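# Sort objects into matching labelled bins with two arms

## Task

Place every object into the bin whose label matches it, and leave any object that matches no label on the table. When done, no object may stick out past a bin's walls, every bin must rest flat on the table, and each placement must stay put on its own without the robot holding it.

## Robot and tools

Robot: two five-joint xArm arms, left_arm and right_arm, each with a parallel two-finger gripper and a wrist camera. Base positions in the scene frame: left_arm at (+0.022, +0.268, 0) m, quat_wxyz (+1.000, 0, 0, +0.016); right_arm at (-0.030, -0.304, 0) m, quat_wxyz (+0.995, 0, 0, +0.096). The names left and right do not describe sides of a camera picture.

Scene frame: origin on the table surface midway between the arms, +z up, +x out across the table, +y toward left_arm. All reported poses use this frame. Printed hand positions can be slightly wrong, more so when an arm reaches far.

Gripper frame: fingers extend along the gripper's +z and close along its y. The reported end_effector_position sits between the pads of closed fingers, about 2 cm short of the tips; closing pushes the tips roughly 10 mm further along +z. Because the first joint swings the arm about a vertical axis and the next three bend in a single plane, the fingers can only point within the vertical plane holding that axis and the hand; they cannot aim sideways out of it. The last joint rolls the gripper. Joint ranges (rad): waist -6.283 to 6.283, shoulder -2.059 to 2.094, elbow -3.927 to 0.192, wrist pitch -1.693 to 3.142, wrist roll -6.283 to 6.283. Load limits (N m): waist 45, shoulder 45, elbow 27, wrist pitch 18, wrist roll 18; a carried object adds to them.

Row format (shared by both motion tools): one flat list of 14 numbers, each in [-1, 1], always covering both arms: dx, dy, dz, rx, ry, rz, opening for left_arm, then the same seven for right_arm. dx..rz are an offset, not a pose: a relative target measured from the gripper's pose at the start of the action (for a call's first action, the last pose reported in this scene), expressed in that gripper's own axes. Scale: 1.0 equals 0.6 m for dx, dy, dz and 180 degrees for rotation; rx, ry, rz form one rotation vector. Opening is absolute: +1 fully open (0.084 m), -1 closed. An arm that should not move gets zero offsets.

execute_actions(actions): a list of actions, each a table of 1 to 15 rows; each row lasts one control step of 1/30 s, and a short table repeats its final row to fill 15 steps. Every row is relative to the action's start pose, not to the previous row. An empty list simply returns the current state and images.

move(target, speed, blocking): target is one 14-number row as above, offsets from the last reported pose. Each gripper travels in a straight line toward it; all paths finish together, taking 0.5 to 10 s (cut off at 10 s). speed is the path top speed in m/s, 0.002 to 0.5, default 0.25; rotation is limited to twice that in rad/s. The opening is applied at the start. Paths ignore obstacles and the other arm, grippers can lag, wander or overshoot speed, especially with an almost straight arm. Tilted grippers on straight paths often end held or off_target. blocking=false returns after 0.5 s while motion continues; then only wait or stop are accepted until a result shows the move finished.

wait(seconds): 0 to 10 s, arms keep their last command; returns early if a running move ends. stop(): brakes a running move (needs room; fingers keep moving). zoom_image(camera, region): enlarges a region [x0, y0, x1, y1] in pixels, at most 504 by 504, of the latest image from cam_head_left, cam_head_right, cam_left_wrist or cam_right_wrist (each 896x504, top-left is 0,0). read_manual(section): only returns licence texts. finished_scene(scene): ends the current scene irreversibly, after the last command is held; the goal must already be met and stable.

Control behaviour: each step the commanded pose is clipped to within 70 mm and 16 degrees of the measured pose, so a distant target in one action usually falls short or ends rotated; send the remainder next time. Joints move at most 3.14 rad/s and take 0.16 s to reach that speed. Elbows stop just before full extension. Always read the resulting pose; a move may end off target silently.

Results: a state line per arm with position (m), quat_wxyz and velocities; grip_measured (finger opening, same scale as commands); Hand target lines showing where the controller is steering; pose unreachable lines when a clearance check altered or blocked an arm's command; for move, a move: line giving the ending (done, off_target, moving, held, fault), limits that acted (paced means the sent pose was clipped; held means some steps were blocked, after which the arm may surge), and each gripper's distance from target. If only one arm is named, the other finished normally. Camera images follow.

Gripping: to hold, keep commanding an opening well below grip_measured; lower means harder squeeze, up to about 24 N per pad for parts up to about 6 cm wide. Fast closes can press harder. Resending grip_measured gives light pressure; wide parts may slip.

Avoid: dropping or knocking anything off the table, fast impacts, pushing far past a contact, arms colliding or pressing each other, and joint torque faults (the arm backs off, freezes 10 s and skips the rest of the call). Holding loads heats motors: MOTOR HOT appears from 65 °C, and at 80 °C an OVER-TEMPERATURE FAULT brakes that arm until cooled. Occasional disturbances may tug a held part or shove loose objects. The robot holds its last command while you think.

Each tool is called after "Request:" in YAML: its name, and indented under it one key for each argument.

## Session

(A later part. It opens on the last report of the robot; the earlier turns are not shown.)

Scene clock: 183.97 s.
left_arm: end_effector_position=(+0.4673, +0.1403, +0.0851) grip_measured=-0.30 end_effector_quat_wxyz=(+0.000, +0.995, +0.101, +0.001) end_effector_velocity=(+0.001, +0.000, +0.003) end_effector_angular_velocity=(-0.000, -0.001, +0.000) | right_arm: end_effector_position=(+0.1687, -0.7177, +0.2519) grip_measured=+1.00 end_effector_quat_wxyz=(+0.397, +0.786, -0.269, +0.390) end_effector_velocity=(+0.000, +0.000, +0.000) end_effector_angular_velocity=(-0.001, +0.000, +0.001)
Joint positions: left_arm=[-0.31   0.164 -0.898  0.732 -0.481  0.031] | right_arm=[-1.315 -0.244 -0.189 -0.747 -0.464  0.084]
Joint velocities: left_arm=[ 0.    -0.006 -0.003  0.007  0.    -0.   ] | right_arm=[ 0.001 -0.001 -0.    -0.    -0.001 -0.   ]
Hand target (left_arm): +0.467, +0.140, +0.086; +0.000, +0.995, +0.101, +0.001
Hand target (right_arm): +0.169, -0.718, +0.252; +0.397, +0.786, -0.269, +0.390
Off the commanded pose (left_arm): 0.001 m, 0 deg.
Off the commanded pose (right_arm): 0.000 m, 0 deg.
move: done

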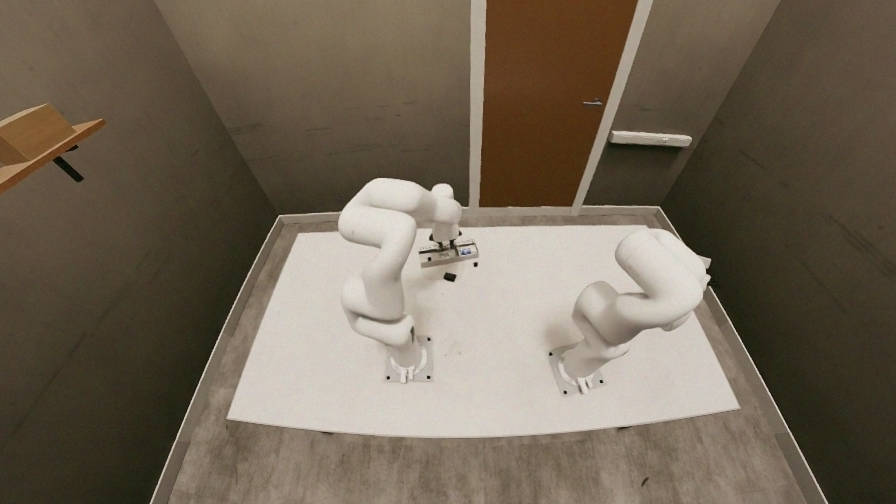

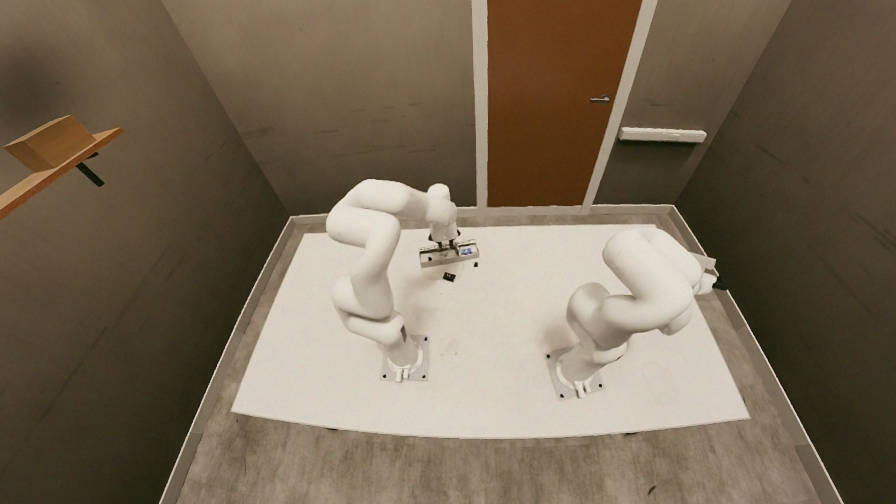

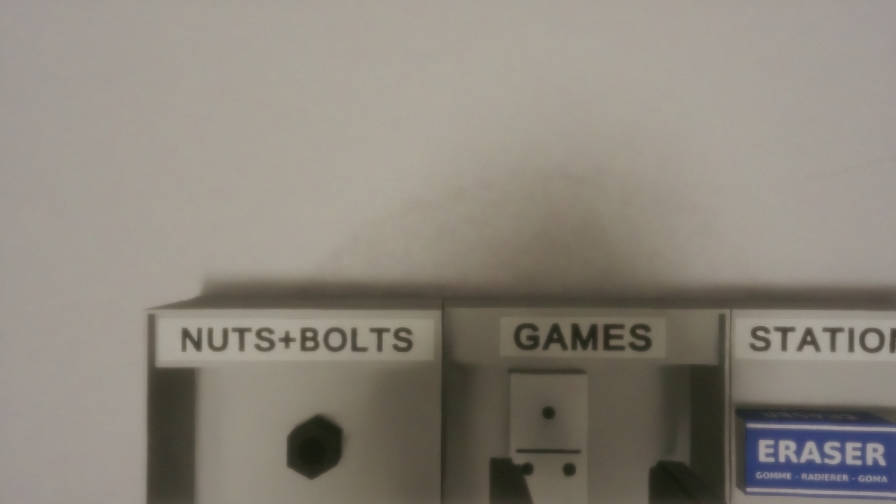

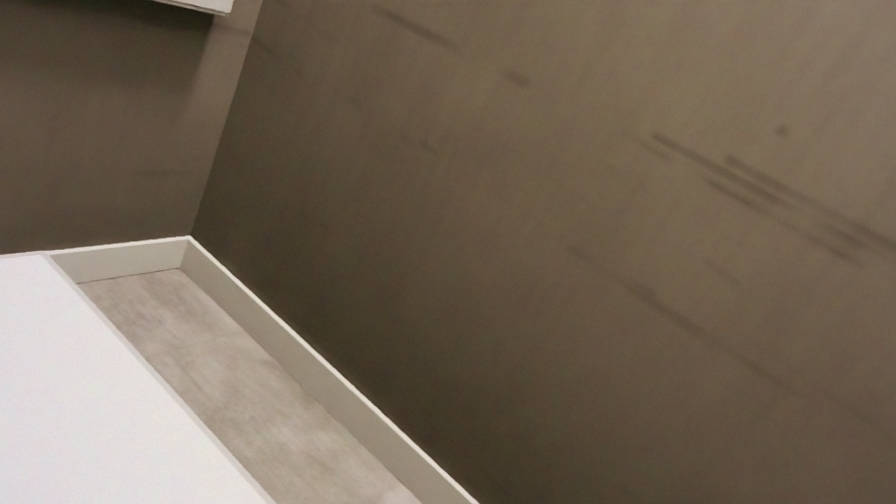

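Request:
move:
  target: [-0.117,0.185,-0.025,0,0,0.037,-0.2,0,0,0,0,0,0,1]
  speed: 0.2

Scene clock: 191.43 s.
left_arm: end_effector_position=(+0.4207, +0.0180, +0.1000) grip_measured=-0.21 end_effector_quat_wxyz=(+0.000, +0.999, +0.043, +0.001) end_effector_velocity=(-0.000, -0.002, +0.000) end_effector_angular_velocity=(+0.000, +0.000, -0.001) | right_arm: end_effector_position=(+0.1687, -0.7177, +0.2519) grip_measured=+1.00 end_effector_quat_wxyz=(+0.397, +0.786, -0.269, +0.390) end_effector_velocity=(-0.000, -0.000, -0.000) end_effector_angular_velocity=(+0.000, +0.000, -0.000)
Joint positions: left_arm=[-0.591  0.157 -0.939  0.781 -0.646  0.035] | right_arm=[-1.315 -0.244 -0.189 -0.747 -0.464  0.084]
Joint velocities: left_arm=[-0.004  0.002 -0.004  0.002 -0.003 -0.   ] | right_arm=[-0.     0.001  0.    -0.    -0.     0.   ]
Hand target (left_arm): +0.421, +0.018, +0.100; +0.000, +0.999, +0.043, +0.001
Hand target (right_arm): +0.169, -0.718, +0.252; +0.397, +0.786, -0.269, +0.390
Off the commanded pose (left_arm): 0.000 m, 0 deg.
Off the commanded pose (right_arm): 0.000 m, 0 deg.
move: done

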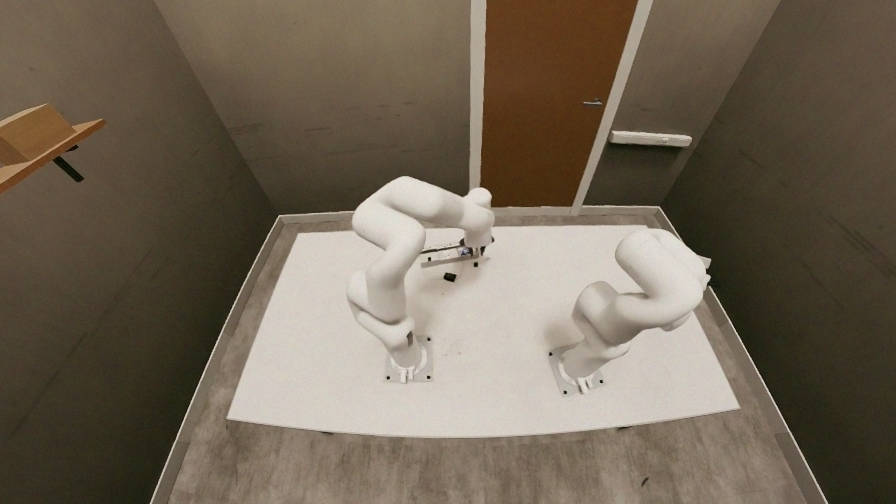

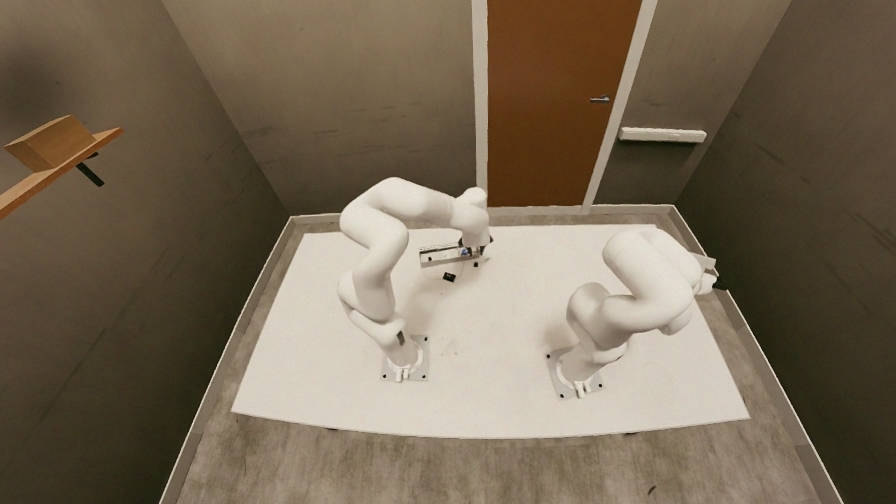

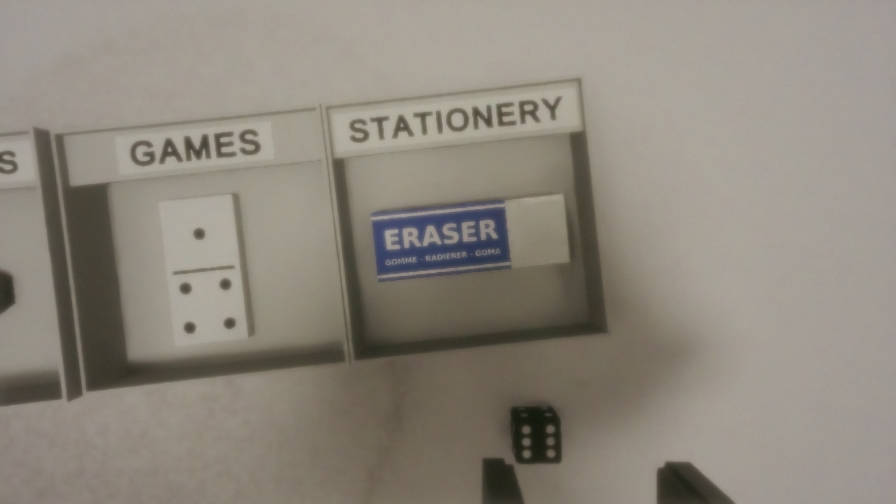

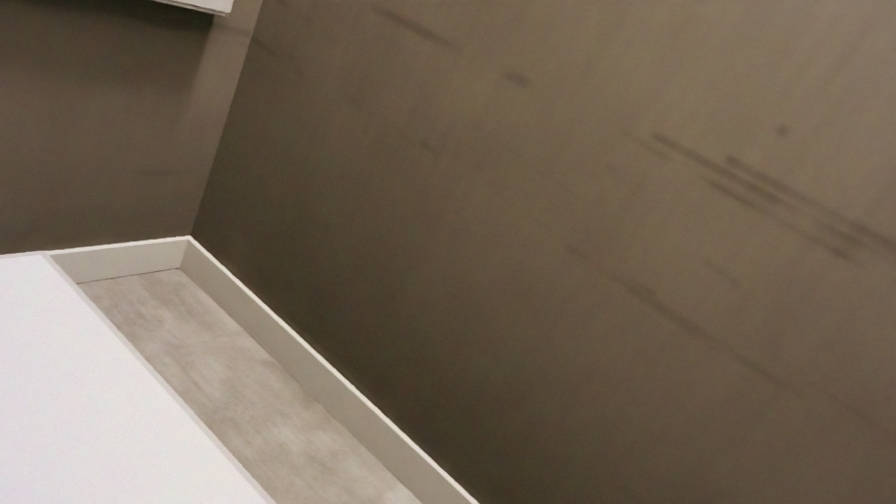

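Request:
move:
  target: [-0.005,-0.002,0.1165,0,0,-0.006,-0.2,0,0,0,0,0,0,1]
  speed: 0.1

Request:
execute_actions:
  actions:
    - [[0,0,0,0,0,0,-0.26,0,0,0,0,0,0,1],[0,0,0,0,0,0,-0.32,0,0,0,0,0,0,1],[0,0,0,0,0,0,-0.38,0,0,0,0,0,0,1],[0,0,0,0,0,0,-0.44,0,0,0,0,0,0,1],[0,0,0,0,0,0,-0.5,0,0,0,0,0,0,1],[0,0,0,0,0,0,-0.55,0,0,0,0,0,0,1],[0,0,0,0,0,0,-0.6,0,0,0,0,0,0,1],[0,0,0,0,0,0,-0.64,0,0,0,0,0,0,1],[0,0,0,0,0,0,-0.68,0,0,0,0,0,0,1],[0,0,0,0,0,0,-0.72,0,0,0,0,0,0,1],[0,0,0,0,0,0,-0.76,0,0,0,0,0,0,1],[0,0,0,0,0,0,-0.8,0,0,0,0,0,0,1],[0,0,0,0,0,0,-0.85,0,0,0,0,0,0,1]]
    - [[0,0,0,0,0,0,-0.85,0,0,0,0,0,0,1]]

Request:
move:
  target: [0,0,-0.1,0,0,0,-0.85,0,0,0,0,0,0,1]
  speed: 0.12

Scene clock: 209.07 s.
left_arm: end_effector_position=(+0.4178, +0.0188, +0.0306) grip_measured=-0.21 end_effector_quat_wxyz=(+0.001, +0.999, +0.052, +0.001) end_effector_velocity=(-0.001, -0.000, -0.003) end_effector_angular_velocity=(+0.001, +0.001, +0.000) | right_arm: end_effector_position=(+0.1687, -0.7177, +0.2519) grip_measured=+1.00 end_effector_quat_wxyz=(+0.397, +0.786, -0.269, +0.390) end_effector_velocity=(-0.001, -0.000, -0.001) end_effector_angular_velocity=(+0.003, -0.001, -0.002)
Joint positions: left_arm=[-0.593  0.3   -0.892  0.59  -0.667  0.035] | right_arm=[-1.315 -0.244 -0.189 -0.747 -0.464  0.084]
Joint velocities: left_arm=[-0.001  0.007  0.001 -0.006 -0.001  0.   ] | right_arm=[-0.001  0.     0.     0.002  0.002  0.   ]
Hand target (left_arm): +0.418, +0.019, +0.030; +0.000, +0.999, +0.052, +0.001
Hand target (right_arm): +0.169, -0.718, +0.252; +0.397, +0.786, -0.269, +0.390
Off the commanded pose (left_arm): 0.001 m, 0 deg.
Off the commanded pose (right_arm): 0.000 m, 0 deg.
move: done

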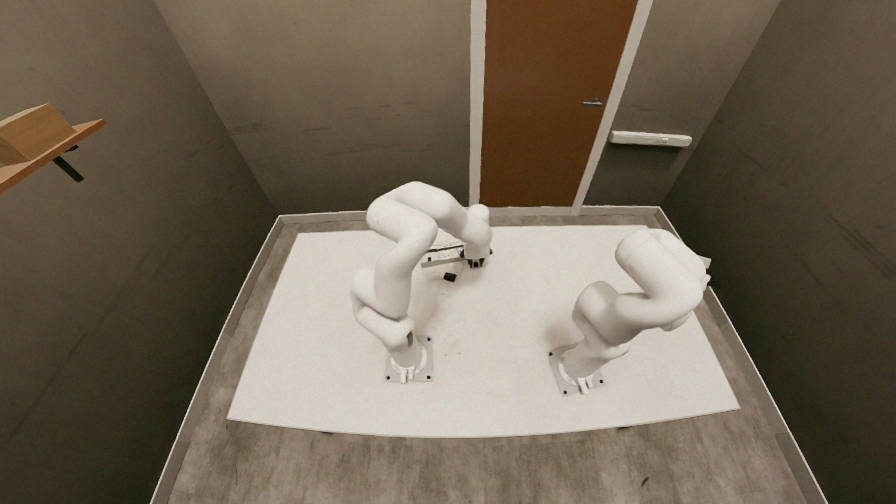

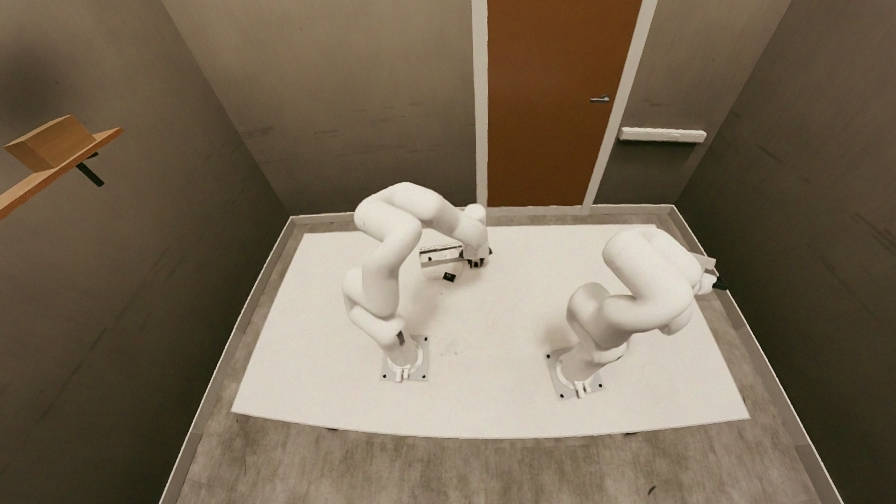

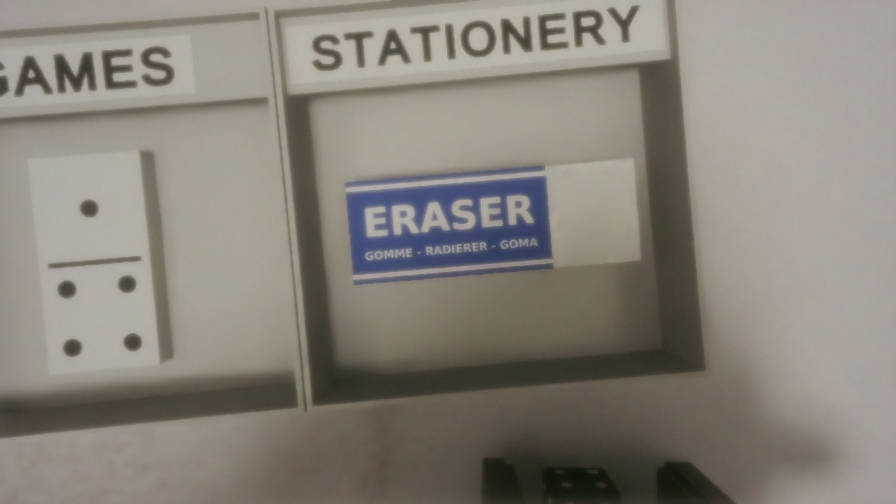

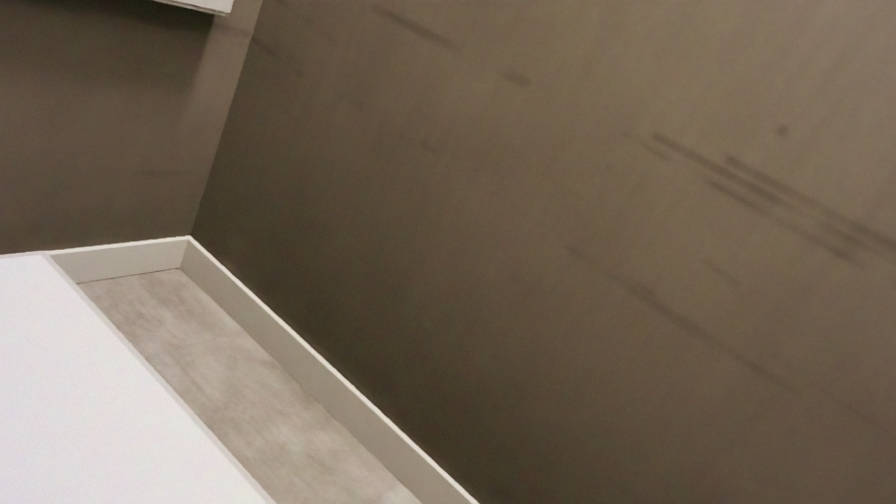

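Scene clock: 210.07 s.
left_arm: end_effector_position=(+0.4179, +0.0188, +0.0307) grip_measured=-0.66 end_effector_quat_wxyz=(+0.001, +0.999, +0.052, +0.001) end_effector_velocity=(-0.000, -0.001, +0.000) end_effector_angular_velocity=(-0.000, -0.000, -0.001) | right_arm: end_effector_position=(+0.1687, -0.7177, +0.2519) grip_measured=+1.00 end_effector_quat_wxyz=(+0.397, +0.786, -0.269, +0.390) end_effector_velocity=(-0.000, -0.000, -0.000) end_effector_angular_velocity=(+0.001, +0.001, -0.001)
Joint positions: left_arm=[-0.593  0.3   -0.892  0.59  -0.667  0.015] | right_arm=[-1.315 -0.244 -0.189 -0.747 -0.464  0.084]
Joint velocities: left_arm=[-0.001 -0.     0.     0.     0.     0.   ] | right_arm=[-0.001  0.     0.     0.001 -0.    -0.   ]
Hand target (left_arm): +0.418, +0.019, +0.031; +0.001, +0.999, +0.052, +0.001
Hand target (right_arm): +0.169, -0.718, +0.252; +0.397, +0.786, -0.269, +0.390
Off the commanded pose (left_arm): 0.000 m, 0 deg.
Off the commanded pose (right_arm): 0.000 m, 0 deg.

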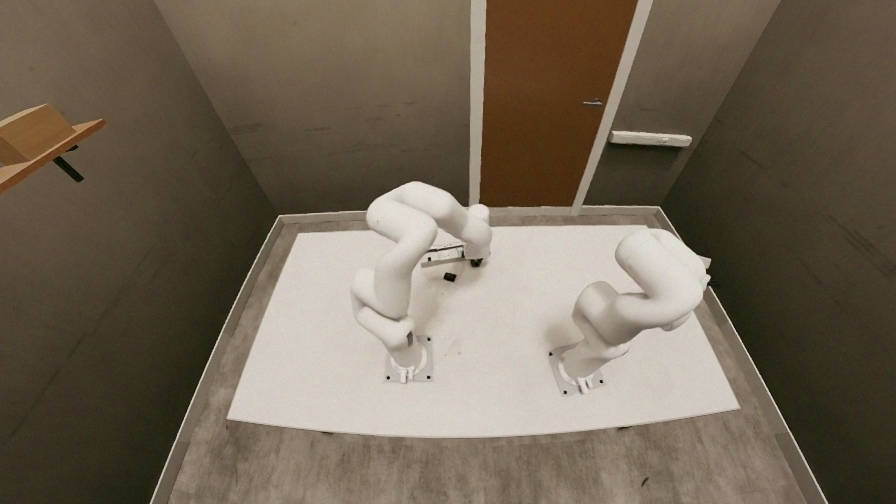

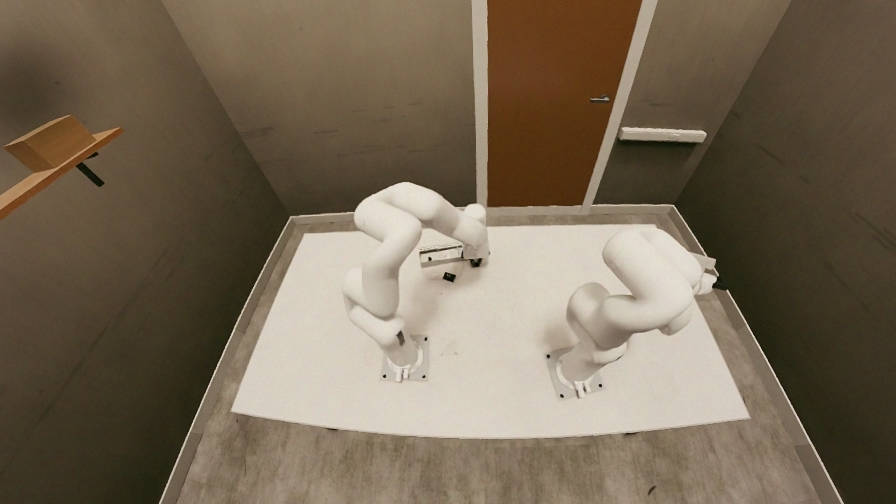

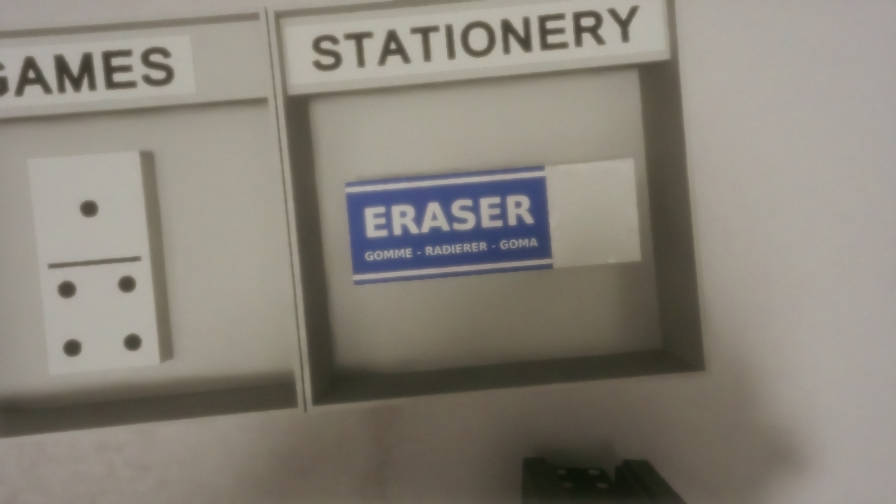

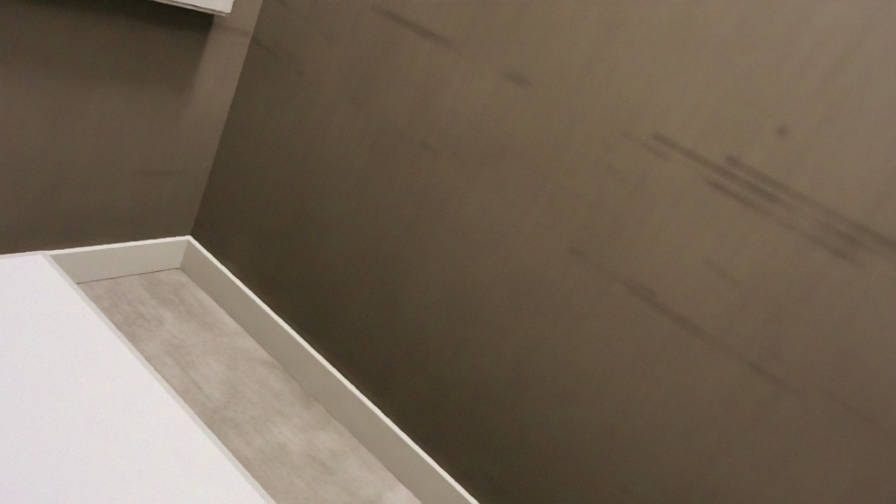

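Scene clock: 211.07 s.
left_arm: end_effector_position=(+0.4176, +0.0189, +0.0901) grip_measured=-0.66 end_effector_quat_wxyz=(+0.000, +0.999, +0.052, +0.001) end_effector_velocity=(+0.001, -0.001, +0.004) end_effector_angular_velocity=(-0.001, -0.002, -0.000) | right_arm: end_effector_position=(+0.1687, -0.7177, +0.2519) grip_measured=+1.00 end_effector_quat_wxyz=(+0.397, +0.786, -0.269, +0.390) end_effector_velocity=(+0.000, -0.000, -0.000) end_effector_angular_velocity=(+0.000, -0.000, -0.000)
Joint positions: left_arm=[-0.593  0.167 -0.919  0.75  -0.667  0.015] | right_arm=[-1.315 -0.244 -0.189 -0.747 -0.464  0.084]
Joint velocities: left_arm=[-0.    -0.007 -0.003  0.008 -0.    -0.   ] | right_arm=[ 0.  0. -0. -0.  0.  0.]
Hand target (left_arm): +0.418, +0.019, +0.091; +0.001, +0.999, +0.052, +0.001
Hand target (right_arm): +0.169, -0.718, +0.252; +0.397, +0.786, -0.269, +0.390
Off the commanded pose (left_arm): 0.001 m, 0 deg.
Off the commanded pose (right_arm): 0.000 m, 0 deg.
move: done

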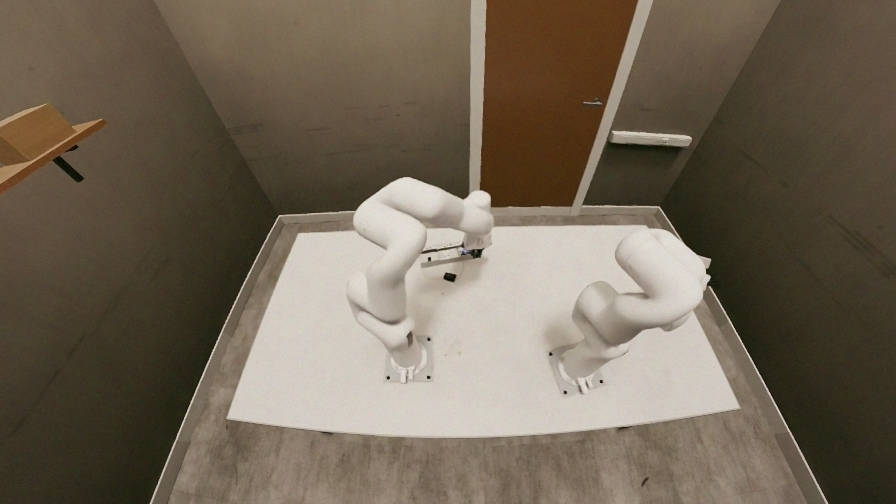

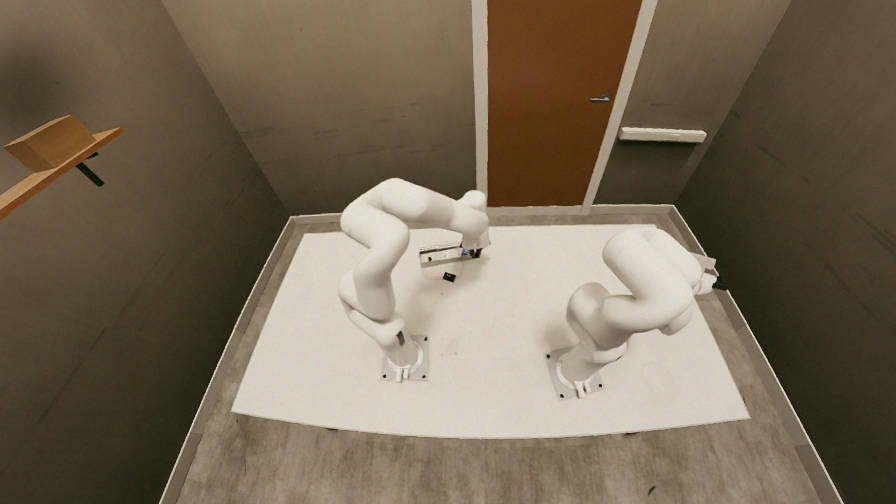

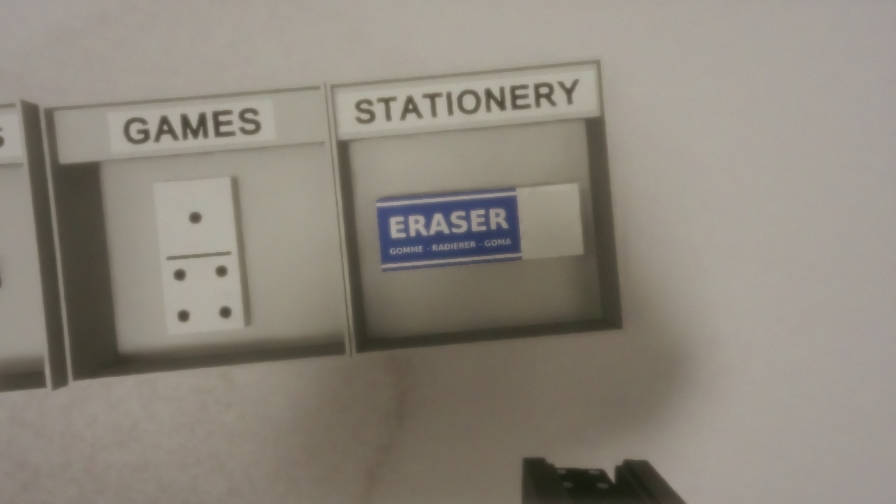

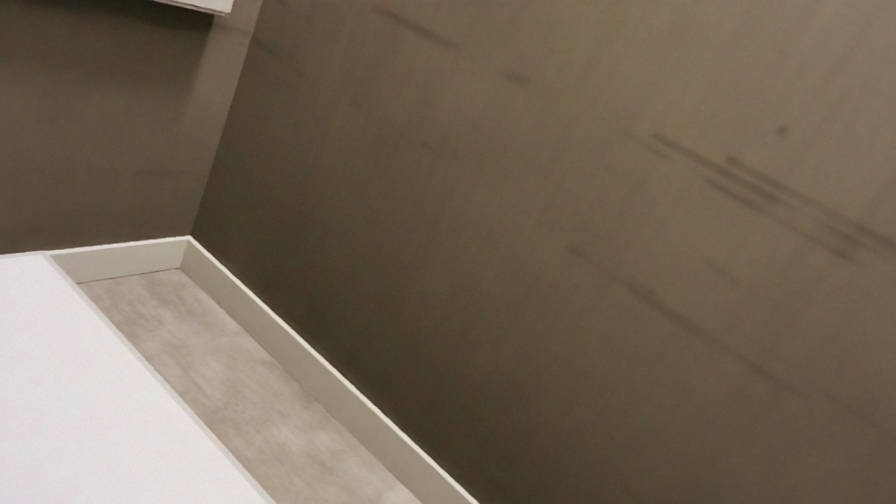

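Request:
move:
  target: [0.108,-0.149,0.005,0,0,0.469,-0.85,0,0,0,0,0,0,1]
  speed: 0.4

Scene clock: 218.20 s.
left_arm: end_effector_position=(+0.4727, +0.1144, +0.0871) grip_measured=-0.66 end_effector_quat_wxyz=(-0.000, +0.775, -0.632, +0.001) end_effector_velocity=(-0.000, -0.000, -0.000) end_effector_angular_velocity=(+0.000, +0.001, -0.013) | right_arm: end_effector_position=(+0.1687, -0.7177, +0.2519) grip_measured=+1.00 end_effector_quat_wxyz=(+0.397, +0.786, -0.269, +0.390) end_effector_velocity=(+0.000, +0.000, +0.000) end_effector_angular_velocity=(-0.001, +0.001, +0.001)
Joint positions: left_arm=[-0.359  0.198 -0.951  0.751  1.04   0.015] | right_arm=[-1.315 -0.244 -0.189 -0.747 -0.464  0.084]
Joint velocities: left_arm=[-0.     0.001 -0.001  0.001  0.013  0.   ] | right_arm=[ 0.001  0.     0.    -0.001 -0.001  0.   ]
Hand target (left_arm): +0.473, +0.115, +0.087; -0.000, +0.775, -0.632, +0.001
Hand target (right_arm): +0.169, -0.718, +0.252; +0.397, +0.786, -0.269, +0.390
Off the commanded pose (left_arm): 0.000 m, 0 deg.
Off the commanded pose (right_arm): 0.000 m, 0 deg.
move: done

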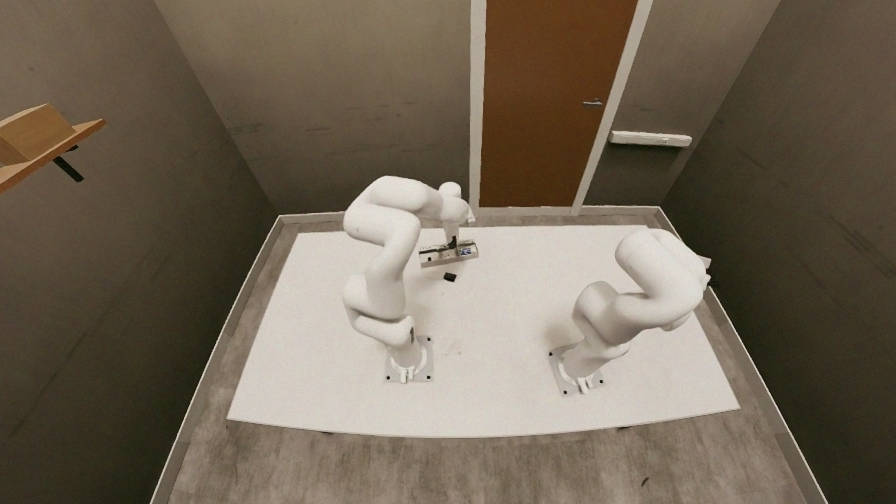

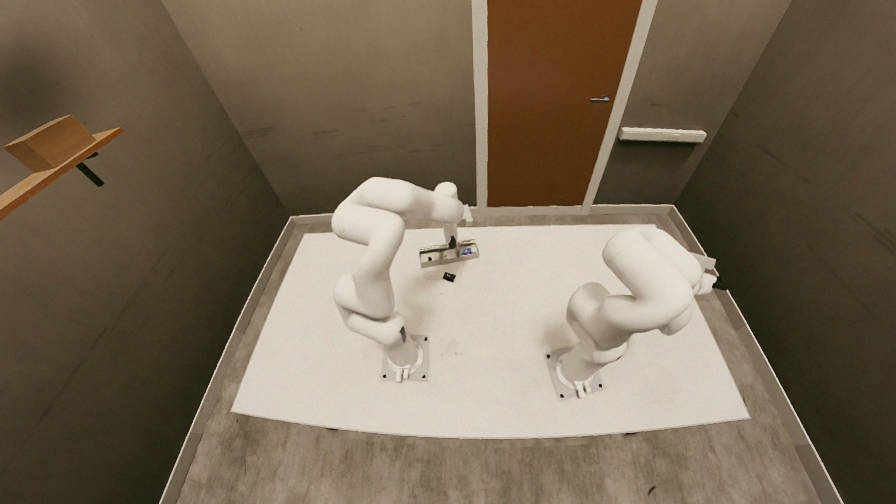

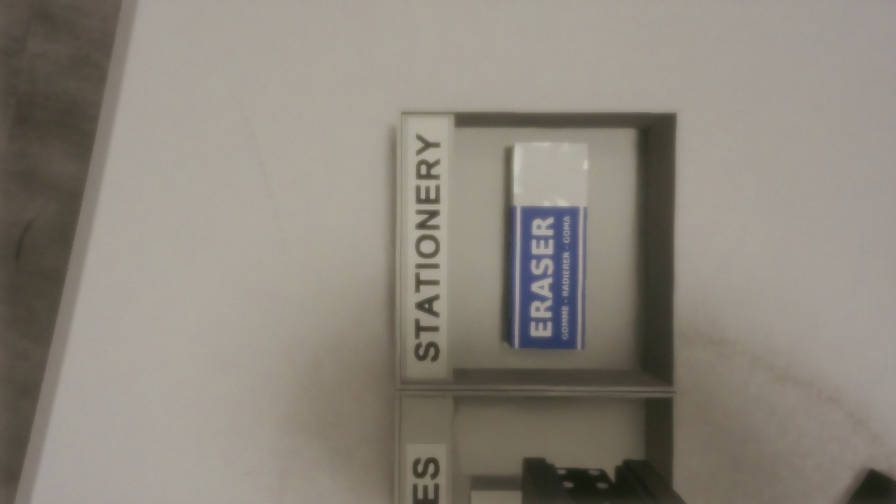

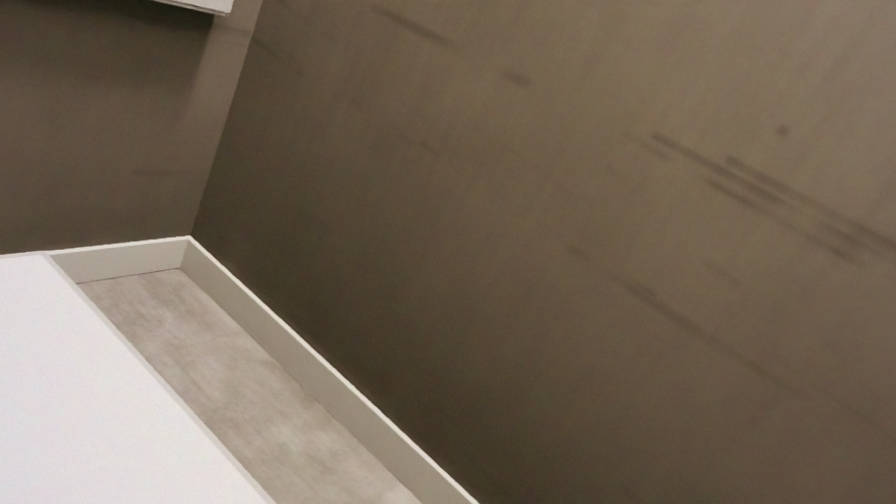

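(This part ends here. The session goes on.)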